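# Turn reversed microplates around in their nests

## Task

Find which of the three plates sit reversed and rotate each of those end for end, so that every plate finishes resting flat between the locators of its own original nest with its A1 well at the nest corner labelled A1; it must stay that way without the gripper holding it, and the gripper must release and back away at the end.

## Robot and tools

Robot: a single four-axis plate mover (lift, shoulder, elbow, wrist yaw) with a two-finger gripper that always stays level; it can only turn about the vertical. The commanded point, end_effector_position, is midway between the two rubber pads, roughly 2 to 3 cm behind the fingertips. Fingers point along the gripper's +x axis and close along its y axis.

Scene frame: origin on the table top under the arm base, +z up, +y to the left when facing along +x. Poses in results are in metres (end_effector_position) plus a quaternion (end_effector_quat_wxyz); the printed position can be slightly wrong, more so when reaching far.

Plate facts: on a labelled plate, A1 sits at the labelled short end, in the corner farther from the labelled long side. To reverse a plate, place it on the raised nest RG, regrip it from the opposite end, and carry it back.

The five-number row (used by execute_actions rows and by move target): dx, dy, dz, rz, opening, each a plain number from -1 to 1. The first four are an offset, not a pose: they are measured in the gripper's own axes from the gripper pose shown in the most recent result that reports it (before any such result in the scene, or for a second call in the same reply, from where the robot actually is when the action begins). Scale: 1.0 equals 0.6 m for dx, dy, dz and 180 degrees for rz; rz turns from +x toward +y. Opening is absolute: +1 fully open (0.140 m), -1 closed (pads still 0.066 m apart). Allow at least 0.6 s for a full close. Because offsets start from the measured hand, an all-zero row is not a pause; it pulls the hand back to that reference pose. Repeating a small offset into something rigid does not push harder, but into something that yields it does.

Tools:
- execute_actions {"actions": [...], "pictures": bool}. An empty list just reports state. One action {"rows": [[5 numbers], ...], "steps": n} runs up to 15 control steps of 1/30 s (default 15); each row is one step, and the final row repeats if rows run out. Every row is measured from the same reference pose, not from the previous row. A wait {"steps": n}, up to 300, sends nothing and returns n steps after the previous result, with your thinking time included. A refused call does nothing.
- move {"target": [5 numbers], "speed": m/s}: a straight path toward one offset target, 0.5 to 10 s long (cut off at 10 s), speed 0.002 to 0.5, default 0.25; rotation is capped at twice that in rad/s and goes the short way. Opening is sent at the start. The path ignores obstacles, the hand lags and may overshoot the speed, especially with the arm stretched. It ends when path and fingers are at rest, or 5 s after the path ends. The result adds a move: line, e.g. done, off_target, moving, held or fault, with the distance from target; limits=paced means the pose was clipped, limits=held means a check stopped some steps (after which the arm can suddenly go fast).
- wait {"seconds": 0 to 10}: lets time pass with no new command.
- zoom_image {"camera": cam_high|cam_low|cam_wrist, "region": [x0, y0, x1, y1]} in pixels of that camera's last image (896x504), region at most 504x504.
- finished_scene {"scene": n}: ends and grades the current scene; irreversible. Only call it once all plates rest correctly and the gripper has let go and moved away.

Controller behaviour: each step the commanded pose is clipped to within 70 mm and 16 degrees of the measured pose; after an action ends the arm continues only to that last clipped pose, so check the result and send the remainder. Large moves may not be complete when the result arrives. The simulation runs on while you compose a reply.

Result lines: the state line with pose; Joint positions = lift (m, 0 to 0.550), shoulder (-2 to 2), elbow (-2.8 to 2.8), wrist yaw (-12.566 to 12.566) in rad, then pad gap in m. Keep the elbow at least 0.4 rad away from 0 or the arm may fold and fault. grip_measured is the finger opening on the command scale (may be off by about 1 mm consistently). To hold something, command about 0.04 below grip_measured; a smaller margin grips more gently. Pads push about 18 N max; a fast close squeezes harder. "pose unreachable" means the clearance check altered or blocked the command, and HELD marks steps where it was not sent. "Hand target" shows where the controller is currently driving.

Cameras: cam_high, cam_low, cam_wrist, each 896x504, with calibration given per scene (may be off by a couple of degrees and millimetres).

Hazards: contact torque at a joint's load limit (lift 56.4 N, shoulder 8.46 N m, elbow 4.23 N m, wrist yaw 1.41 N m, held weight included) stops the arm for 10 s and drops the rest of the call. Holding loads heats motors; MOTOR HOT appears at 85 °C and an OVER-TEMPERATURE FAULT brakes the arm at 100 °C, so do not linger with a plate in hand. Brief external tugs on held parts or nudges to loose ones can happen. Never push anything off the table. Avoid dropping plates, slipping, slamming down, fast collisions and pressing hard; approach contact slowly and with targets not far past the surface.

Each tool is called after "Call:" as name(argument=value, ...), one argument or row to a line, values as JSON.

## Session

Call:
execute_actions(
  actions=[],
)

Scene clock: 0.00 s of 12600.00 s.
end_effector_position=(+0.4246, +0.1422, +0.3673) grip_measured=+0.97 end_effector_quat_wxyz=(+0.916, -0.000, -0.000, +0.401)
Joint positions: [ 0.362 -0.778 -0.605 -4.074  0.139]
Hand target: +0.425, +0.142, +0.367; +0.916, -0.000, -0.000, +0.401
camera_calibration (this result's frames):
cam_wrist: T_world_to_cam=[[0.736501, -0.676419, -0.00487477, -0.204802], [-0.409363, -0.439964, -0.799283, 0.517687], [0.538506, 0.590669, -0.600934, 0.00420142], [0, 0, 0, 1]] pos_world=[0.360496, 0.0867502, 0.415305]

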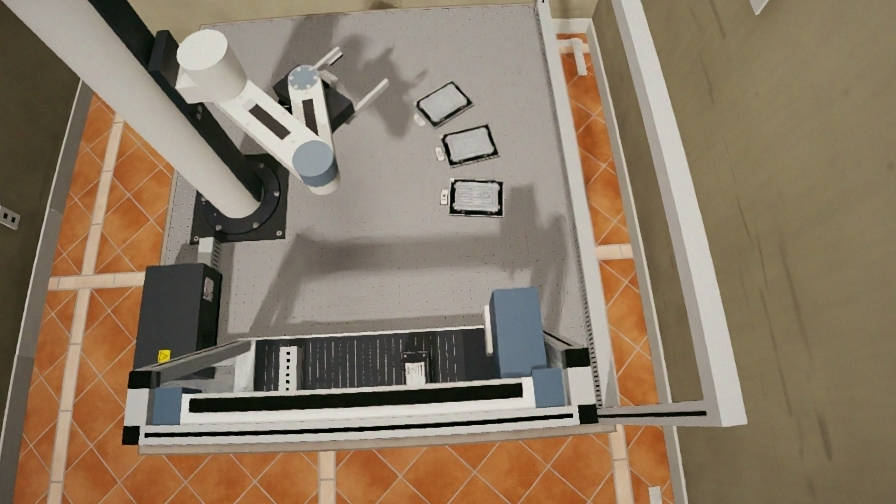

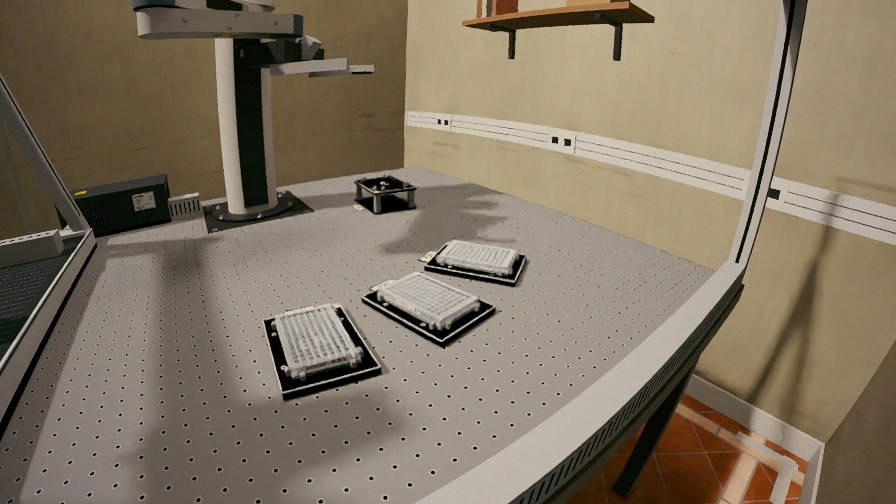

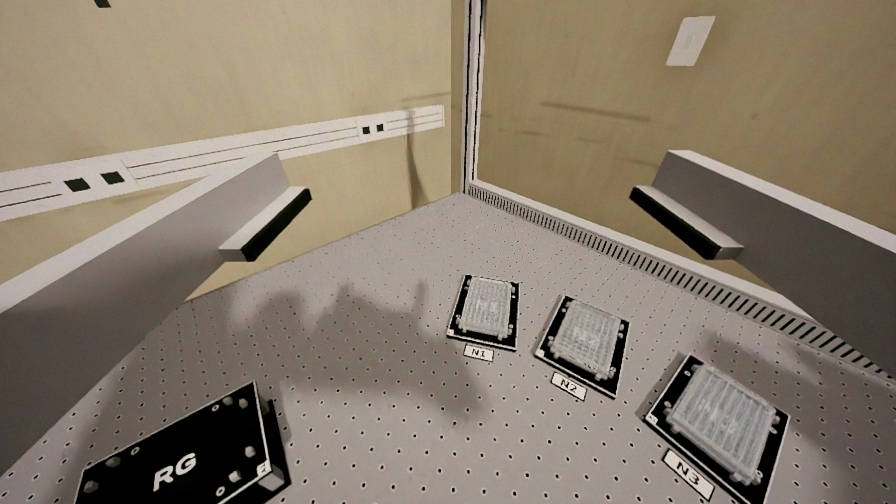

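Call:
zoom_image(
  camera="cam_low",
  region=[250, 225, 540, 410],
)

Call:
zoom_image(
  camera="cam_wrist",
  region=[430, 260, 650, 410],
)

Call:
zoom_image(
  camera="cam_wrist",
  region=[620, 340, 810, 504],
)

Call:
zoom_image(
  camera="cam_wrist",
  region=[60, 370, 310, 504],
)

Region (250, 225, 540, 410) of cam_low's 896x504 image, scaled by 1.738, with more detail than that image has; it fills the top 322 rows of this view, and the rest is white.

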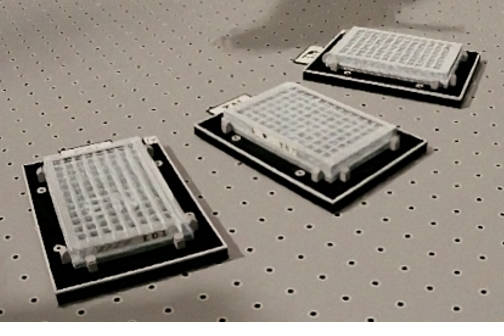

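Region (430, 260, 650, 410) of cam_wrist's 896x504 image, scaled by 2.291, with more detail than that image has; it fills the top 344 rows of this view, and the rest is white.

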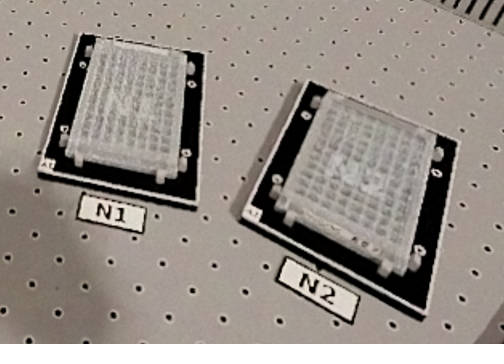

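Region (620, 340, 810, 504) of cam_wrist's 896x504 image, scaled by 2.653, with more detail than that image has; it fills the top 435 rows of this view, and the rest is white.

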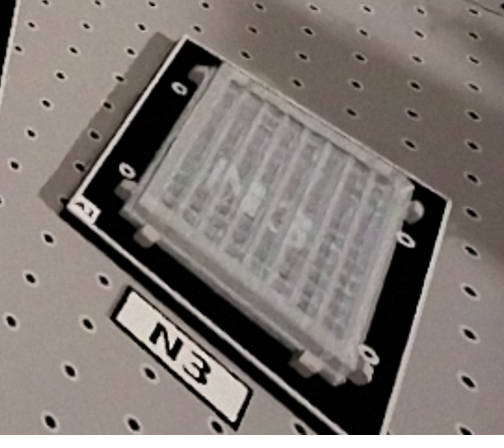

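Region (60, 370, 310, 504) of cam_wrist's 896x504 image, scaled by 2.016, with more detail than that image has; it fills the top 270 rows of this view, and the rest is white.

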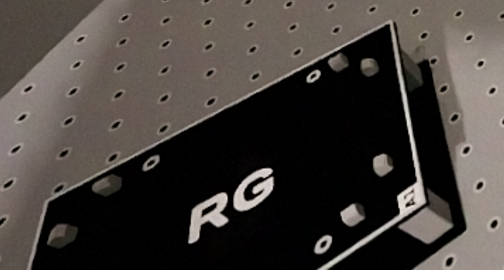

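Call:
move(
  target=[0.4322, -0.1094, -0.5205, -0.082, -0.1],
  speed=0.4,
)

Scene clock: 7.20 s of 12600.00 s.
end_effector_position=(+0.6485, +0.2885, +0.0549) grip_measured=-0.10 end_effector_quat_wxyz=(+0.960, -0.000, -0.000, +0.280)
Joint positions: [ 0.05  -0.052 -1.84  -3.823  0.099]
Hand target: +0.648, +0.288, +0.055; +0.960, -0.000, -0.000, +0.280
Off the commanded pose: 0.000 m, 0 deg.
After step 90, 2.60 s passed at rest.
move: done; limits=paced
camera_calibration (this result's frames):
cam_wrist: T_world_to_cam=[[0.539718, -0.841832, -0.00487477, -0.0968371], [-0.508001, -0.321063, -0.799283, 0.453692], [0.671297, 0.433864, -0.600934, -0.431353], [0, 0, 0, 1]] pos_world=[0.572307, 0.251292, 0.102942]

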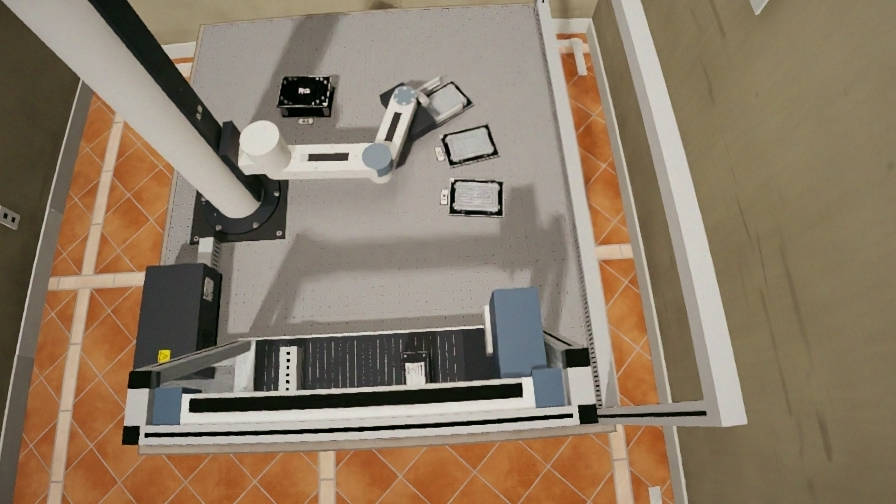

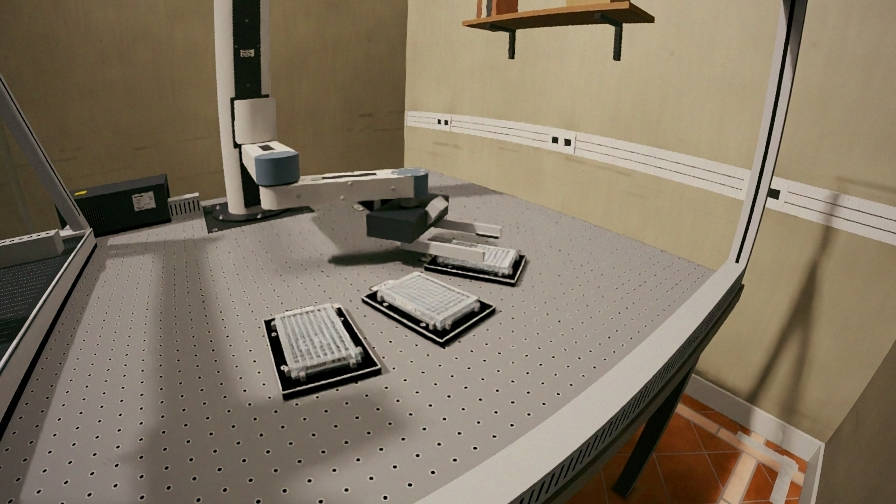

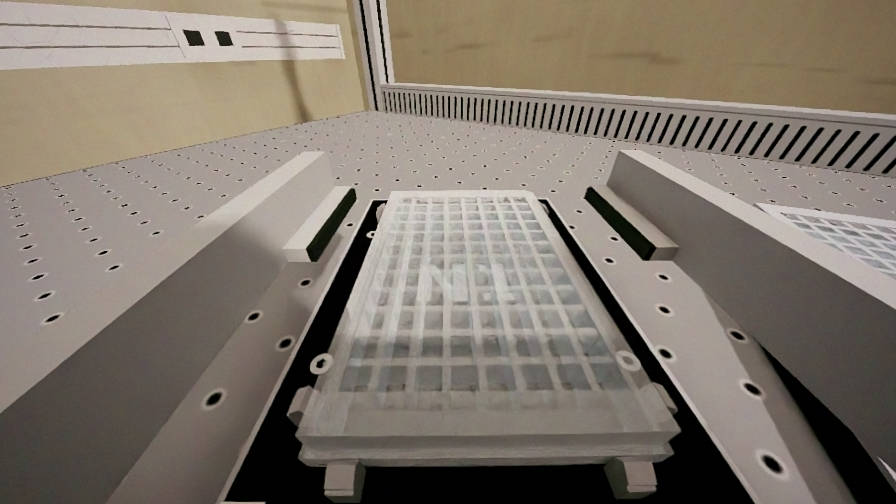

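Call:
move(
  target=[0.002, 0.0025, -0.04, 0.001, -0.2],
  speed=0.08,
)

Scene clock: 8.83 s of 12600.00 s.
end_effector_position=(+0.6487, +0.2903, +0.0308) grip_measured=-0.20 end_effector_quat_wxyz=(+0.960, -0.000, -0.000, +0.282)
Joint positions: [ 0.026 -0.046 -1.848 -3.818  0.096]
Hand target: +0.649, +0.290, +0.031; +0.959, -0.000, -0.000, +0.282
Off the commanded pose: 0.000 m, 0 deg.
move: done
camera_calibration (this result's frames):
cam_wrist: T_world_to_cam=[[0.542041, -0.840338, -0.00487477, -0.0975217], [-0.507112, -0.322464, -0.799283, 0.43499], [0.670096, 0.435716, -0.600934, -0.446516], [0, 0, 0, 1]] pos_world=[0.572658, 0.252872, 0.078878]

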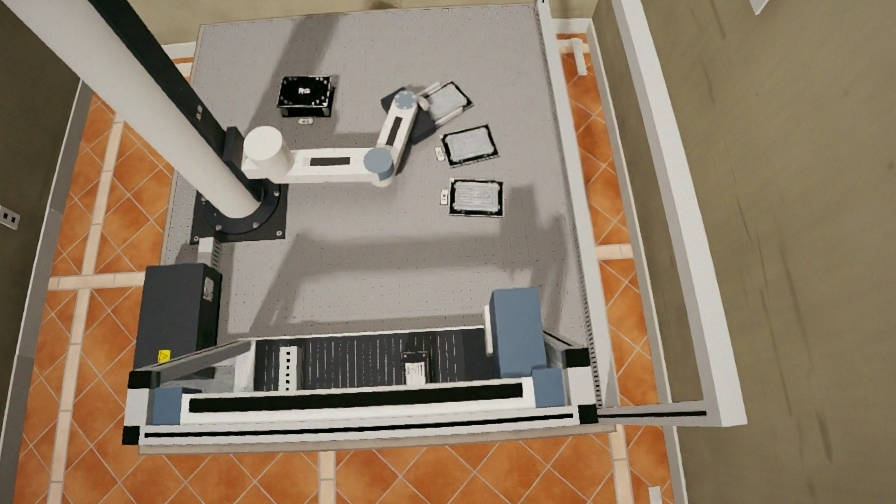

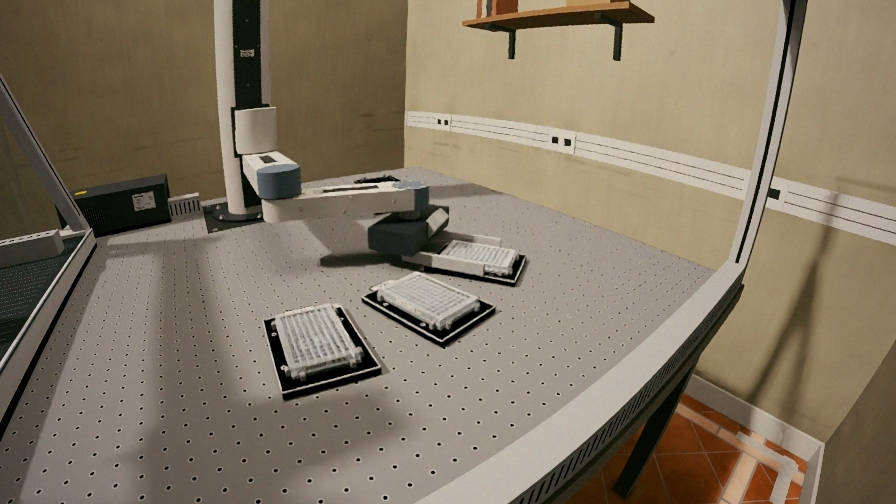

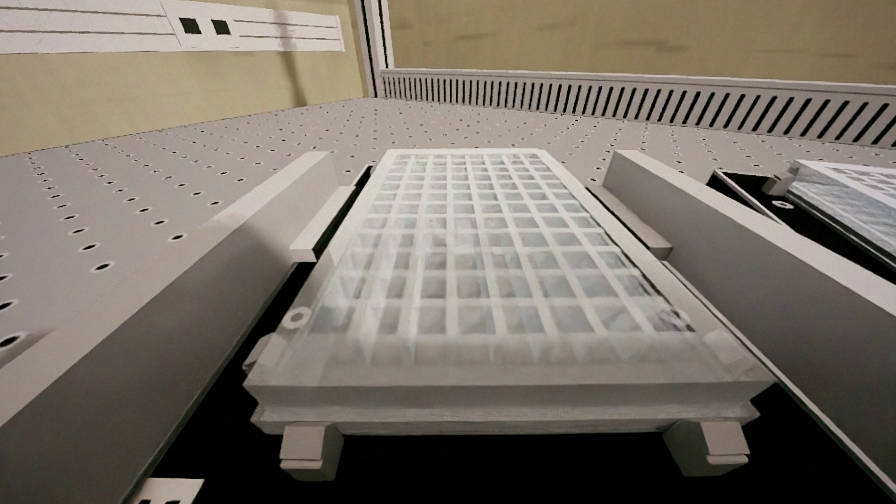

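Call:
execute_actions(
  actions=[
    {"rows": [[0,0,0,0,-0.3],[0,0,0,0,-0.38],[0,0,0,0,-0.42],[0,0,0,0,-0.45],[0,0,0,0,-0.47],[0,0,0,0,-0.48],[0,0,0,0,-0.49],[0,0,0,0,-0.50],[0,0,0,0,-0.51],[0,0,0,0,-0.52],[0,0,0,0,-0.53],[0,0,0,0,-0.54],[0,0,0,0,-0.55]], "steps": 15},
  ],
)

Scene clock: 10.23 s of 12600.00 s.
end_effector_position=(+0.6487, +0.2903, +0.0308) grip_measured=-0.51 end_effector_quat_wxyz=(+0.960, -0.000, -0.000, +0.282)
Joint positions: [ 0.026 -0.046 -1.848 -3.818  0.084]
Hand target: +0.649, +0.290, +0.031; +0.960, -0.000, -0.000, +0.282
Off the commanded pose: 0.000 m, 0 deg.
Steps of this call (steps 1 to 27: nothing new was sent; steps 28 to 42: all 15 steps of this action). Readings (end_effector_position):
28: (+0.6487, +0.2903, +0.0308)
29: (+0.6487, +0.2903, +0.0308)
31: (+0.6487, +0.2903, +0.0308)
35: (+0.6487, +0.2903, +0.0308)
42: the state above
camera_calibration (this result's frames):
cam_wrist: T_world_to_cam=[[0.542032, -0.840344, -0.00487477, -0.0975217], [-0.507116, -0.322459, -0.799283, 0.434991], [0.670101, 0.435709, -0.600934, -0.446515], [0, 0, 0, 1]] pos_world=[0.572661, 0.252866, 0.0788791]

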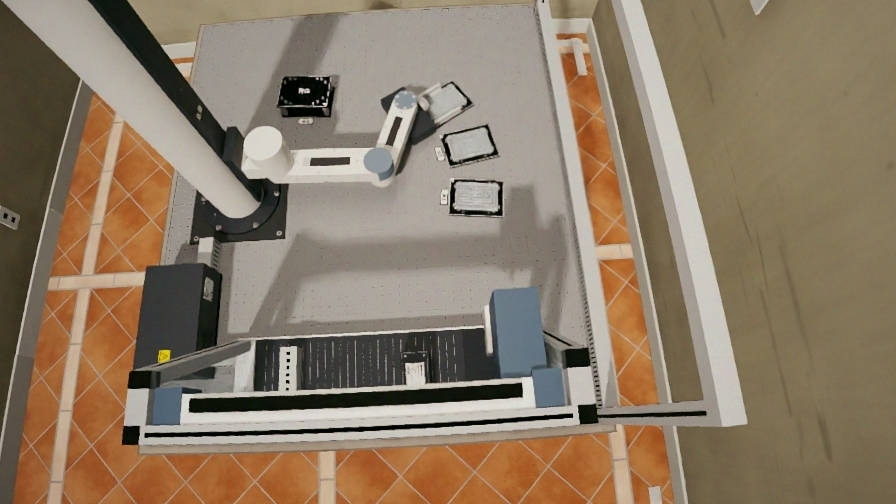

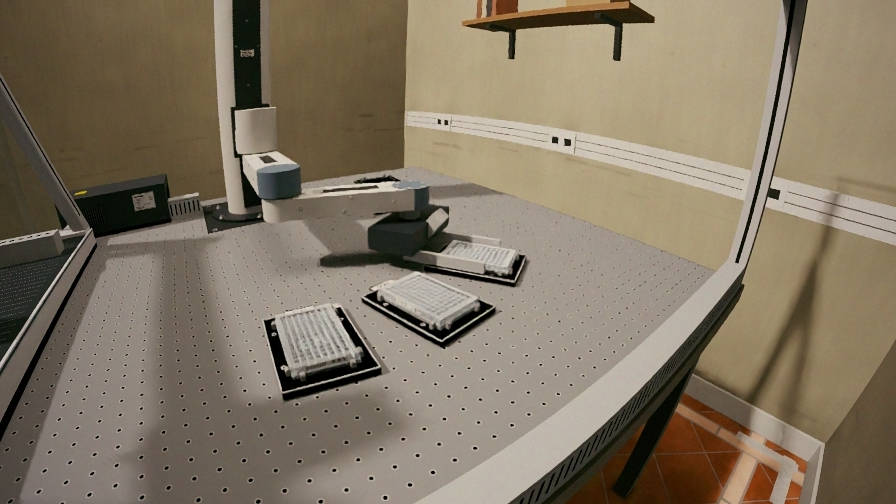

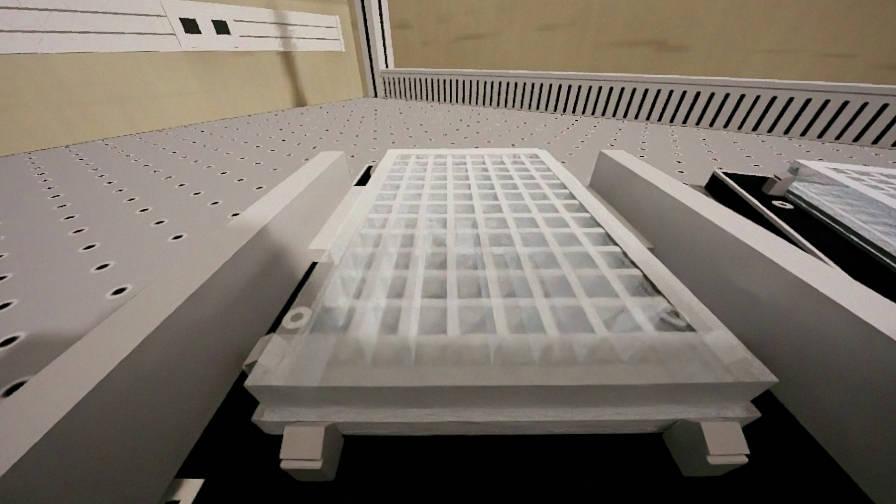

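Call:
move(
  target=[0, 0, 0.05, 0, -0.56],
  speed=0.1,
)

Call:
move(
  target=[-0.591, 0.4729, 0.08, 0.79, -0.56],
  speed=0.5,
)

Scene clock: 12.73 s of 12600.00 s.
end_effector_position=(+0.6487, +0.2903, +0.0609) grip_measured=-0.51 end_effector_quat_wxyz=(+0.960, -0.000, -0.000, +0.282)
Joint positions: [ 0.056 -0.046 -1.848 -3.818  0.084]
Hand target: +0.649, +0.290, +0.061; +0.960, -0.000, -0.000, +0.282
Off the commanded pose: 0.000 m, 0 deg.
move: done
camera_calibration (this result's frames):
cam_wrist: T_world_to_cam=[[0.542012, -0.840357, -0.00487477, -0.0973665], [-0.507123, -0.322447, -0.799283, 0.459013], [0.670111, 0.435693, -0.600934, -0.428461], [0, 0, 0, 1]] pos_world=[0.572667, 0.252863, 0.10893]

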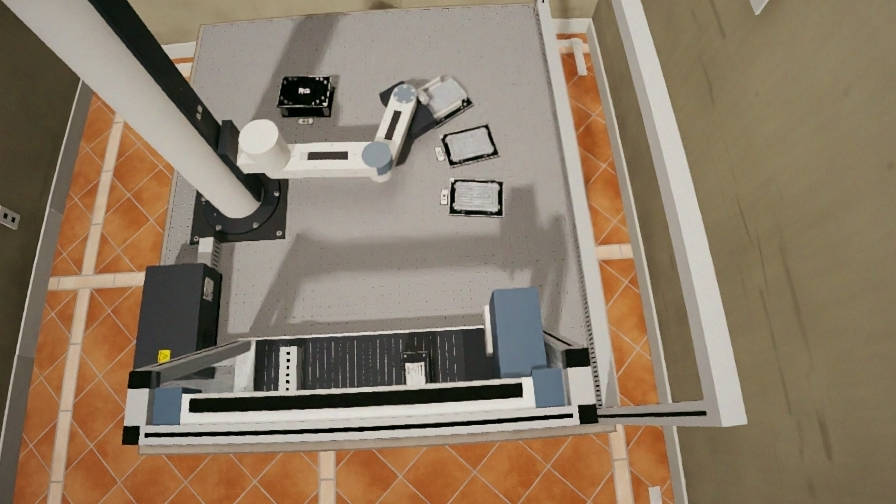

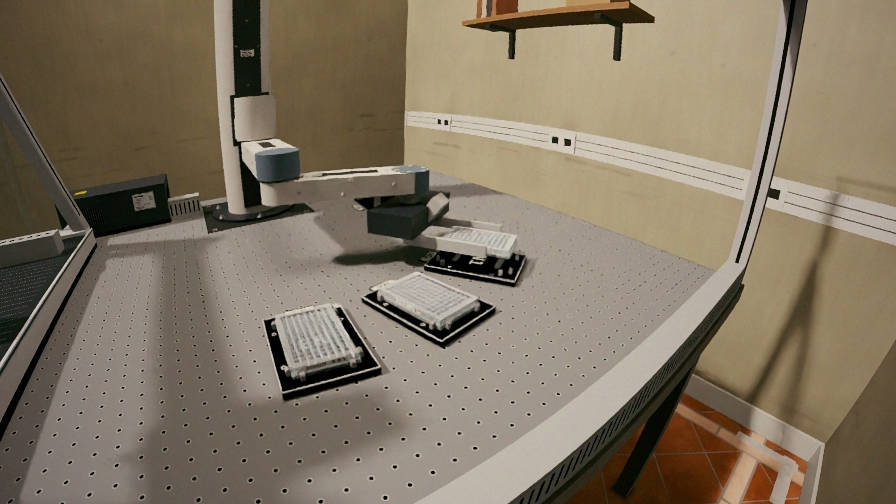

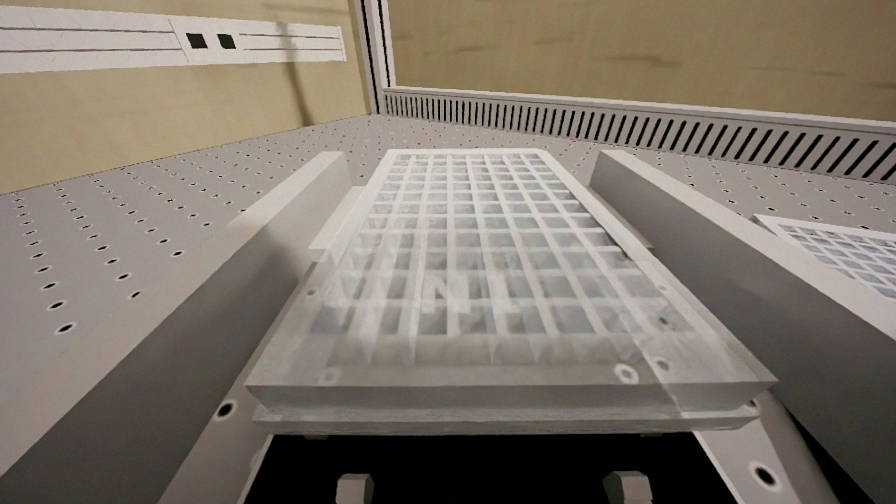

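Scene clock: 15.67 s of 12600.00 s.
end_effector_position=(+0.1967, +0.3373, +0.1088) grip_measured=-0.51 end_effector_quat_wxyz=(+0.044, -0.000, -0.000, +0.999)
Joint positions: [ 0.104  0.388 -1.538 -2.08   0.084]
Hand target: +0.197, +0.337, +0.109; +0.044, -0.000, -0.000, +0.999
Off the commanded pose: 0.000 m, 0 deg.
move: done
camera_calibration (this result's frames):
cam_wrist: T_world_to_cam=[[0.0865805, 0.996233, -0.00487477, -0.342512], [0.598347, -0.0559122, -0.799283, -0.0241019], [-0.796545, 0.0662856, -0.600934, 0.295903], [0, 0, 0, 1]] pos_world=[0.279777, 0.32026, 0.156885]

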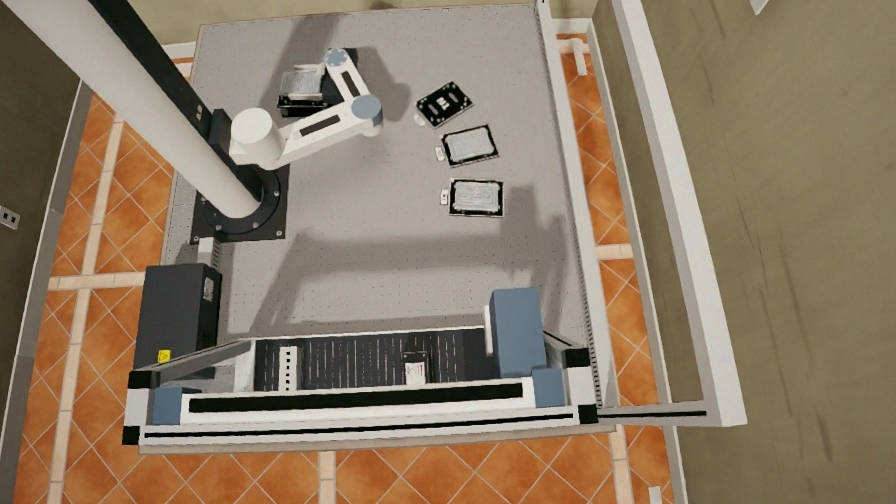

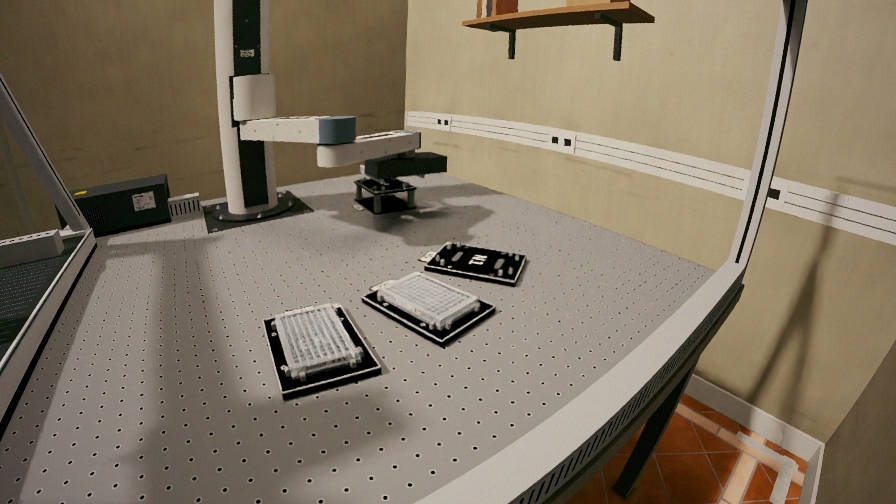

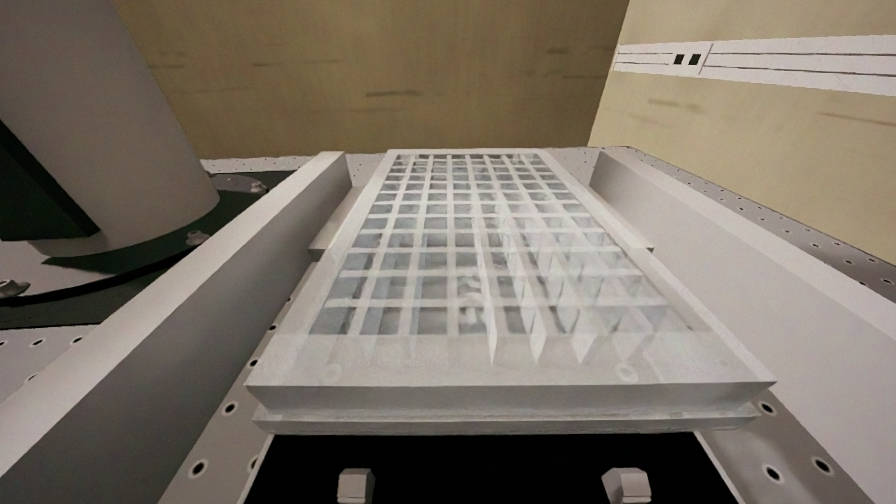

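Call:
move(
  target=[0.0013, -0.0005, -0.03, -0.002, -0.56],
  speed=0.08,
)

Call:
zoom_image(
  camera="cam_wrist",
  region=[250, 300, 754, 504],
)

Scene clock: 17.67 s of 12600.00 s.
end_effector_position=(+0.1959, +0.3377, +0.0908) grip_measured=-0.51 end_effector_quat_wxyz=(+0.047, -0.000, -0.000, +0.999)
Joint positions: [ 0.086  0.387 -1.533 -2.09   0.084]
Hand target: +0.196, +0.338, +0.091; +0.047, -0.000, -0.000, +0.999
Off the commanded pose: 0.000 m, 0 deg.
move: done
camera_calibration (this result's frames):
cam_wrist: T_world_to_cam=[[0.0924217, 0.995708, -0.00487477, -0.343863], [0.598009, -0.0594204, -0.799283, -0.0367925], [-0.796143, 0.070956, -0.600934, 0.282713], [0, 0, 0, 1]] pos_world=[0.278863, 0.320141, 0.138808]

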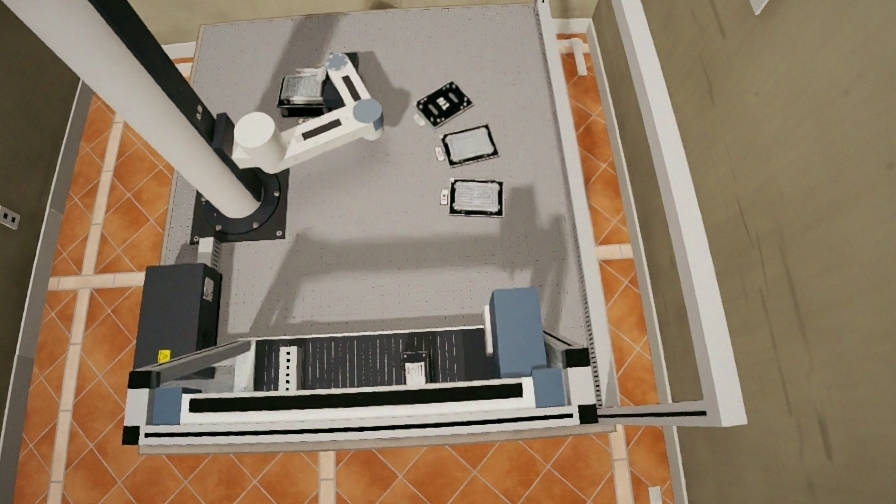

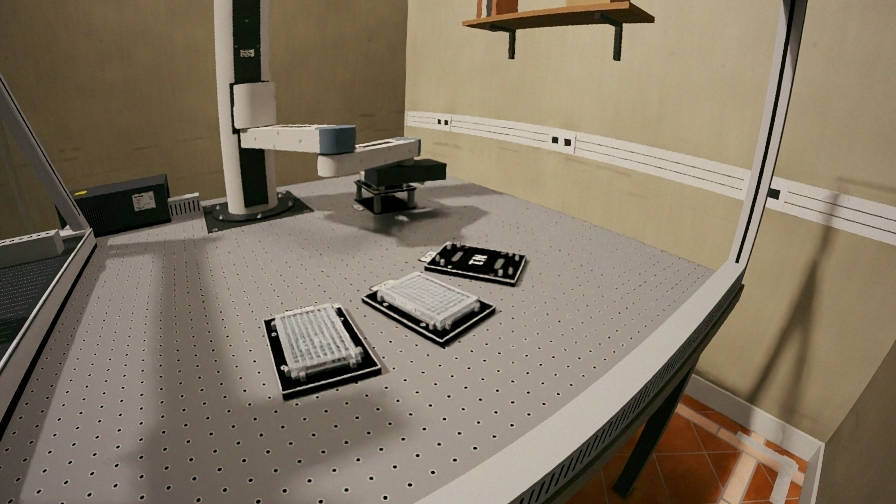

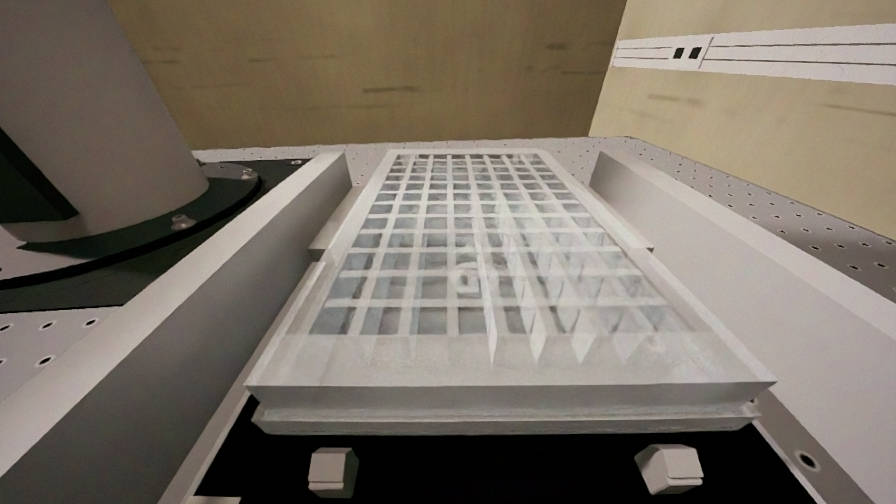

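Region (250, 300, 754, 504) of cam_wrist's 896x504 image, scaled by 1.000; it fills the top 204 rows of this view, and the rest is white.

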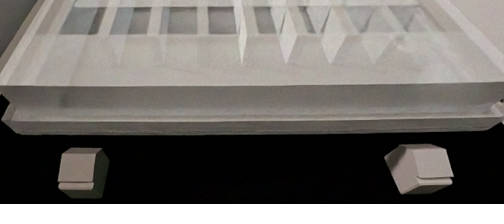

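Looks aligned (358/636). Descend.

Call:
move(
  target=[0, 0, -0.02, 0, -0.56],
  speed=0.02,
)

Scene clock: 18.97 s of 12600.00 s.
end_effector_position=(+0.1959, +0.3376, +0.0788) grip_measured=-0.51 end_effector_quat_wxyz=(+0.047, -0.000, -0.000, +0.999)
Joint positions: [ 0.074  0.387 -1.533 -2.09   0.084]
Hand target: +0.196, +0.338, +0.079; +0.047, -0.000, -0.000, +0.999
Off the commanded pose: 0.000 m, 0 deg.
move: done
camera_calibration (this result's frames):
cam_wrist: T_world_to_cam=[[0.0923695, 0.995713, -0.00487477, -0.343905], [0.598012, -0.059389, -0.799283, -0.0463539], [-0.796146, 0.0709142, -0.600934, 0.27553], [0, 0, 0, 1]] pos_world=[0.278849, 0.320139, 0.126849]

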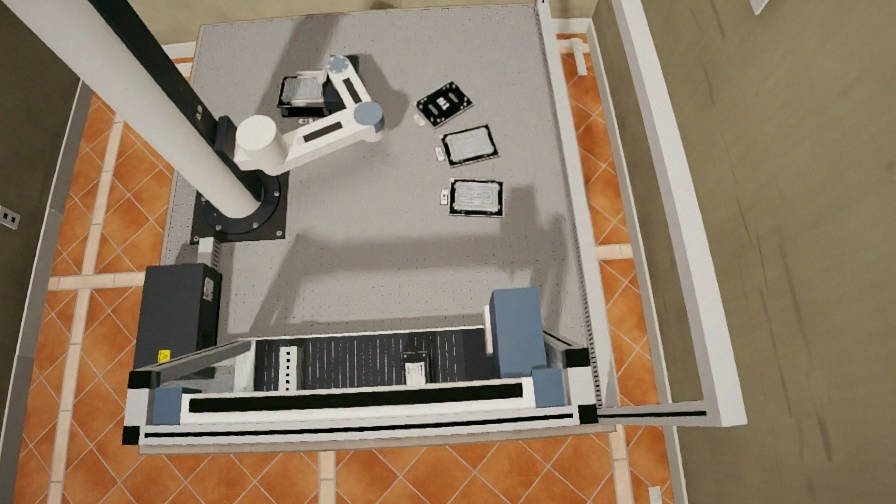

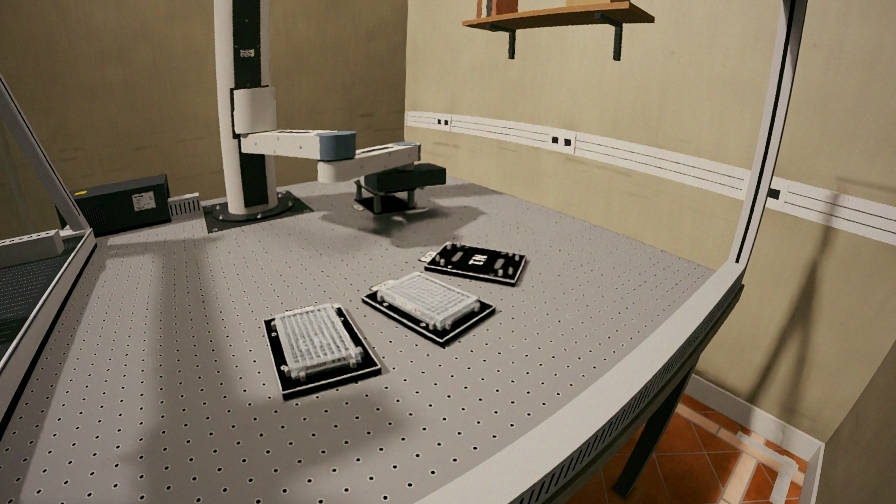

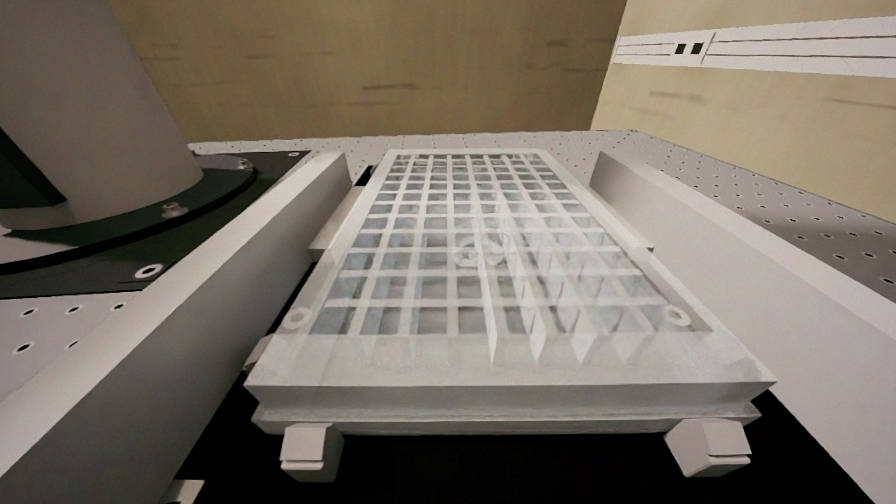

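Call:
execute_actions(
  actions=[
    {"rows": [[0,0,0,0,-0.5],[0,0,0,0,-0.4],[0,0,0,0,-0.15]], "steps": 9},
  ],
  pictures=false,
)

Call:
move(
  target=[0, 0, 0.035, 0, -0.15],
  speed=0.2,
)

Call:
move(
  target=[-0.008, 0, 0, -0.999, -0.15],
  speed=0.5,
)

Scene clock: 20.07 s of 12600.00 s.
end_effector_position=(+0.1959, +0.3376, +0.0788) grip_measured=-0.15 end_effector_quat_wxyz=(+0.047, -0.000, -0.000, +0.999)
Joint positions: [ 0.074  0.387 -1.533 -2.09   0.097]
Hand target: +0.196, +0.338, +0.079; +0.047, -0.000, -0.000, +0.999
Off the commanded pose: 0.000 m, 0 deg.
Steps of this call (steps 1 to 24: nothing new was sent; steps 25 to 33: all 9 steps of this action). Readings (end_effector_position):
25: (+0.1959, +0.3376, +0.0788)
26: (+0.1959, +0.3376, +0.0788)
28: (+0.1959, +0.3376, +0.0788)
32: (+0.1959, +0.3376, +0.0788)
33: the state above

Scene clock: 21.00 s of 12600.00 s.
end_effector_position=(+0.1959, +0.3377, +0.0999) grip_measured=-0.15 end_effector_quat_wxyz=(+0.047, -0.000, -0.000, +0.999)
Joint positions: [ 0.095  0.387 -1.533 -2.09   0.097]
Hand target: +0.196, +0.338, +0.100; +0.047, -0.000, -0.000, +0.999
Off the commanded pose: 0.000 m, 0 deg.
move: done
camera_calibration (this result's frames):
cam_wrist: T_world_to_cam=[[0.0923915, 0.995711, -0.00487477, -0.343812], [0.598011, -0.0594022, -0.799283, -0.0295266], [-0.796145, 0.0709318, -0.600934, 0.288177], [0, 0, 0, 1]] pos_world=[0.278853, 0.320142, 0.1479]

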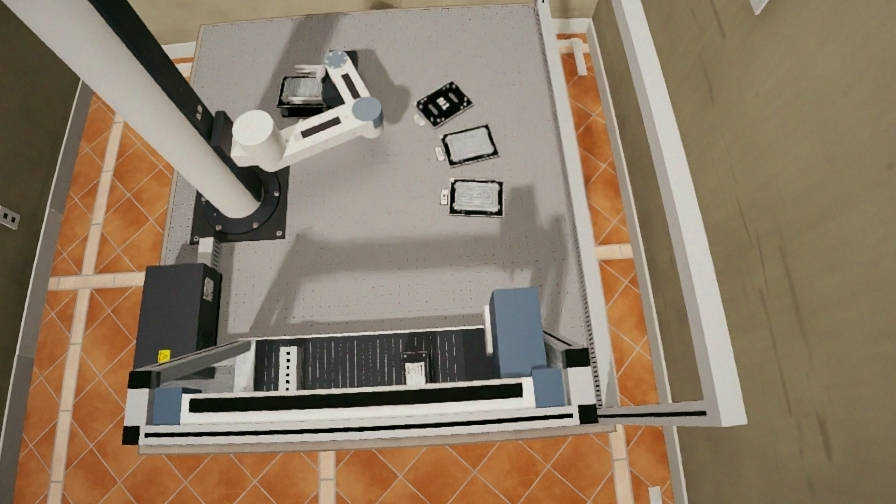

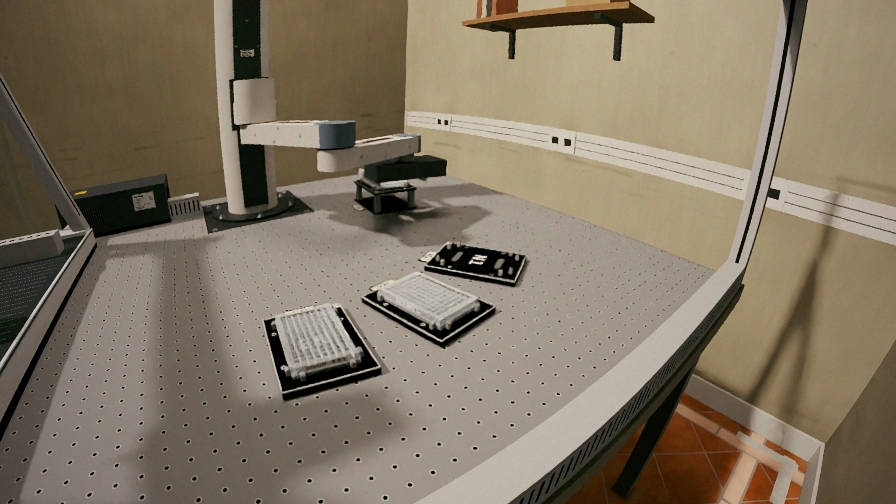

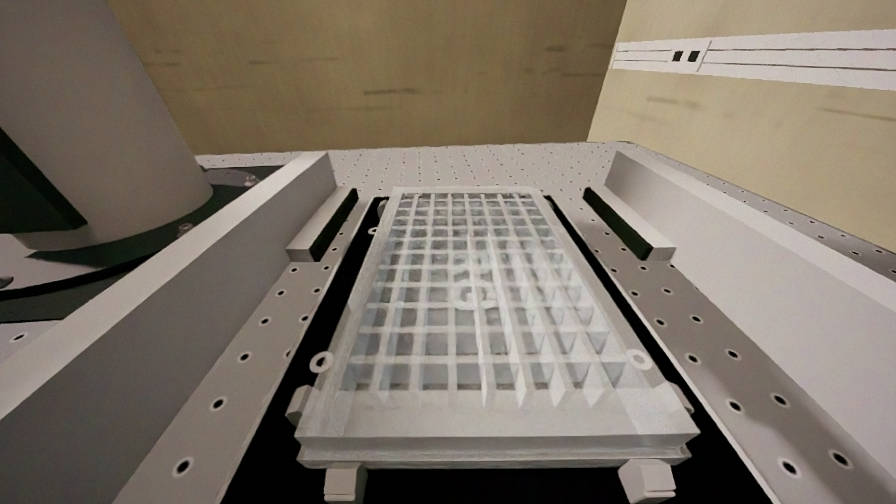

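Scene clock: 24.57 s of 12600.00 s.
end_effector_position=(+0.2007, +0.3369, +0.0999) grip_measured=-0.15 end_effector_quat_wxyz=(+0.999, -0.000, -0.000, -0.046)
Joint positions: [ 0.095  1.174 -1.565 -5.984  0.097]
Hand target: +0.201, +0.337, +0.100; +0.999, -0.000, -0.000, -0.046
Off the commanded pose: 0.000 m, 0 deg.
move: done
camera_calibration (this result's frames):
cam_wrist: T_world_to_cam=[[-0.0895118, -0.995974, -0.00487477, 0.364044], [-0.59818, 0.0576727, -0.799283, 0.168213], [0.796347, -0.0686293, -0.600934, 0.0194314], [0, 0, 0, 1]] pos_world=[0.117734, 0.35421, 0.147901]

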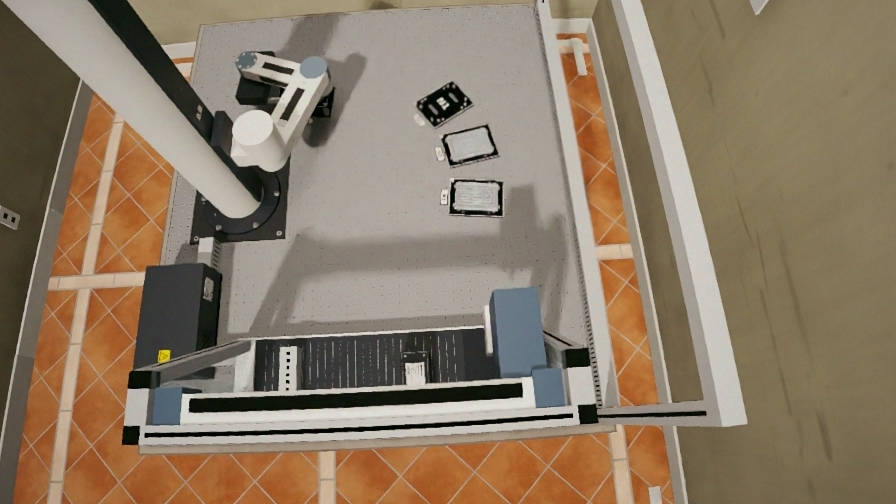

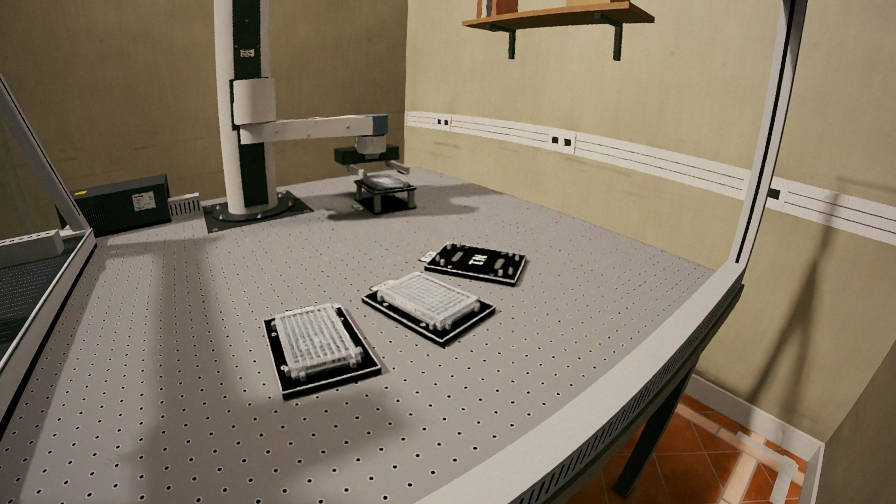

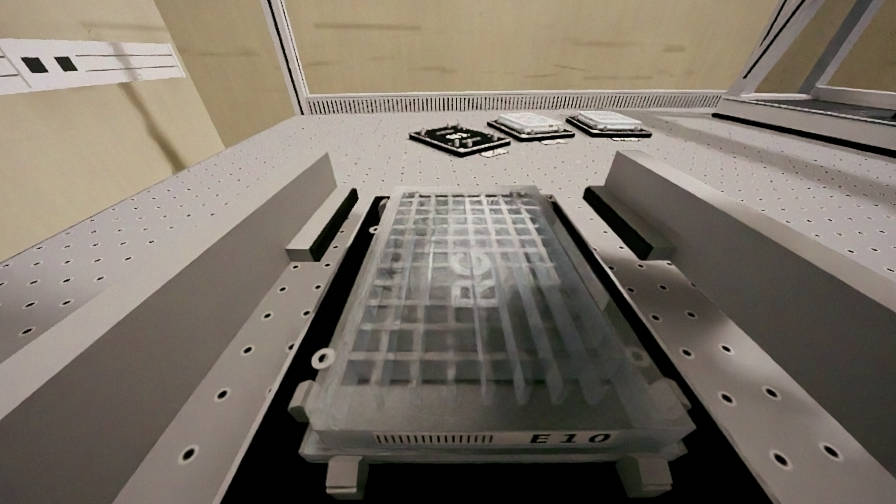

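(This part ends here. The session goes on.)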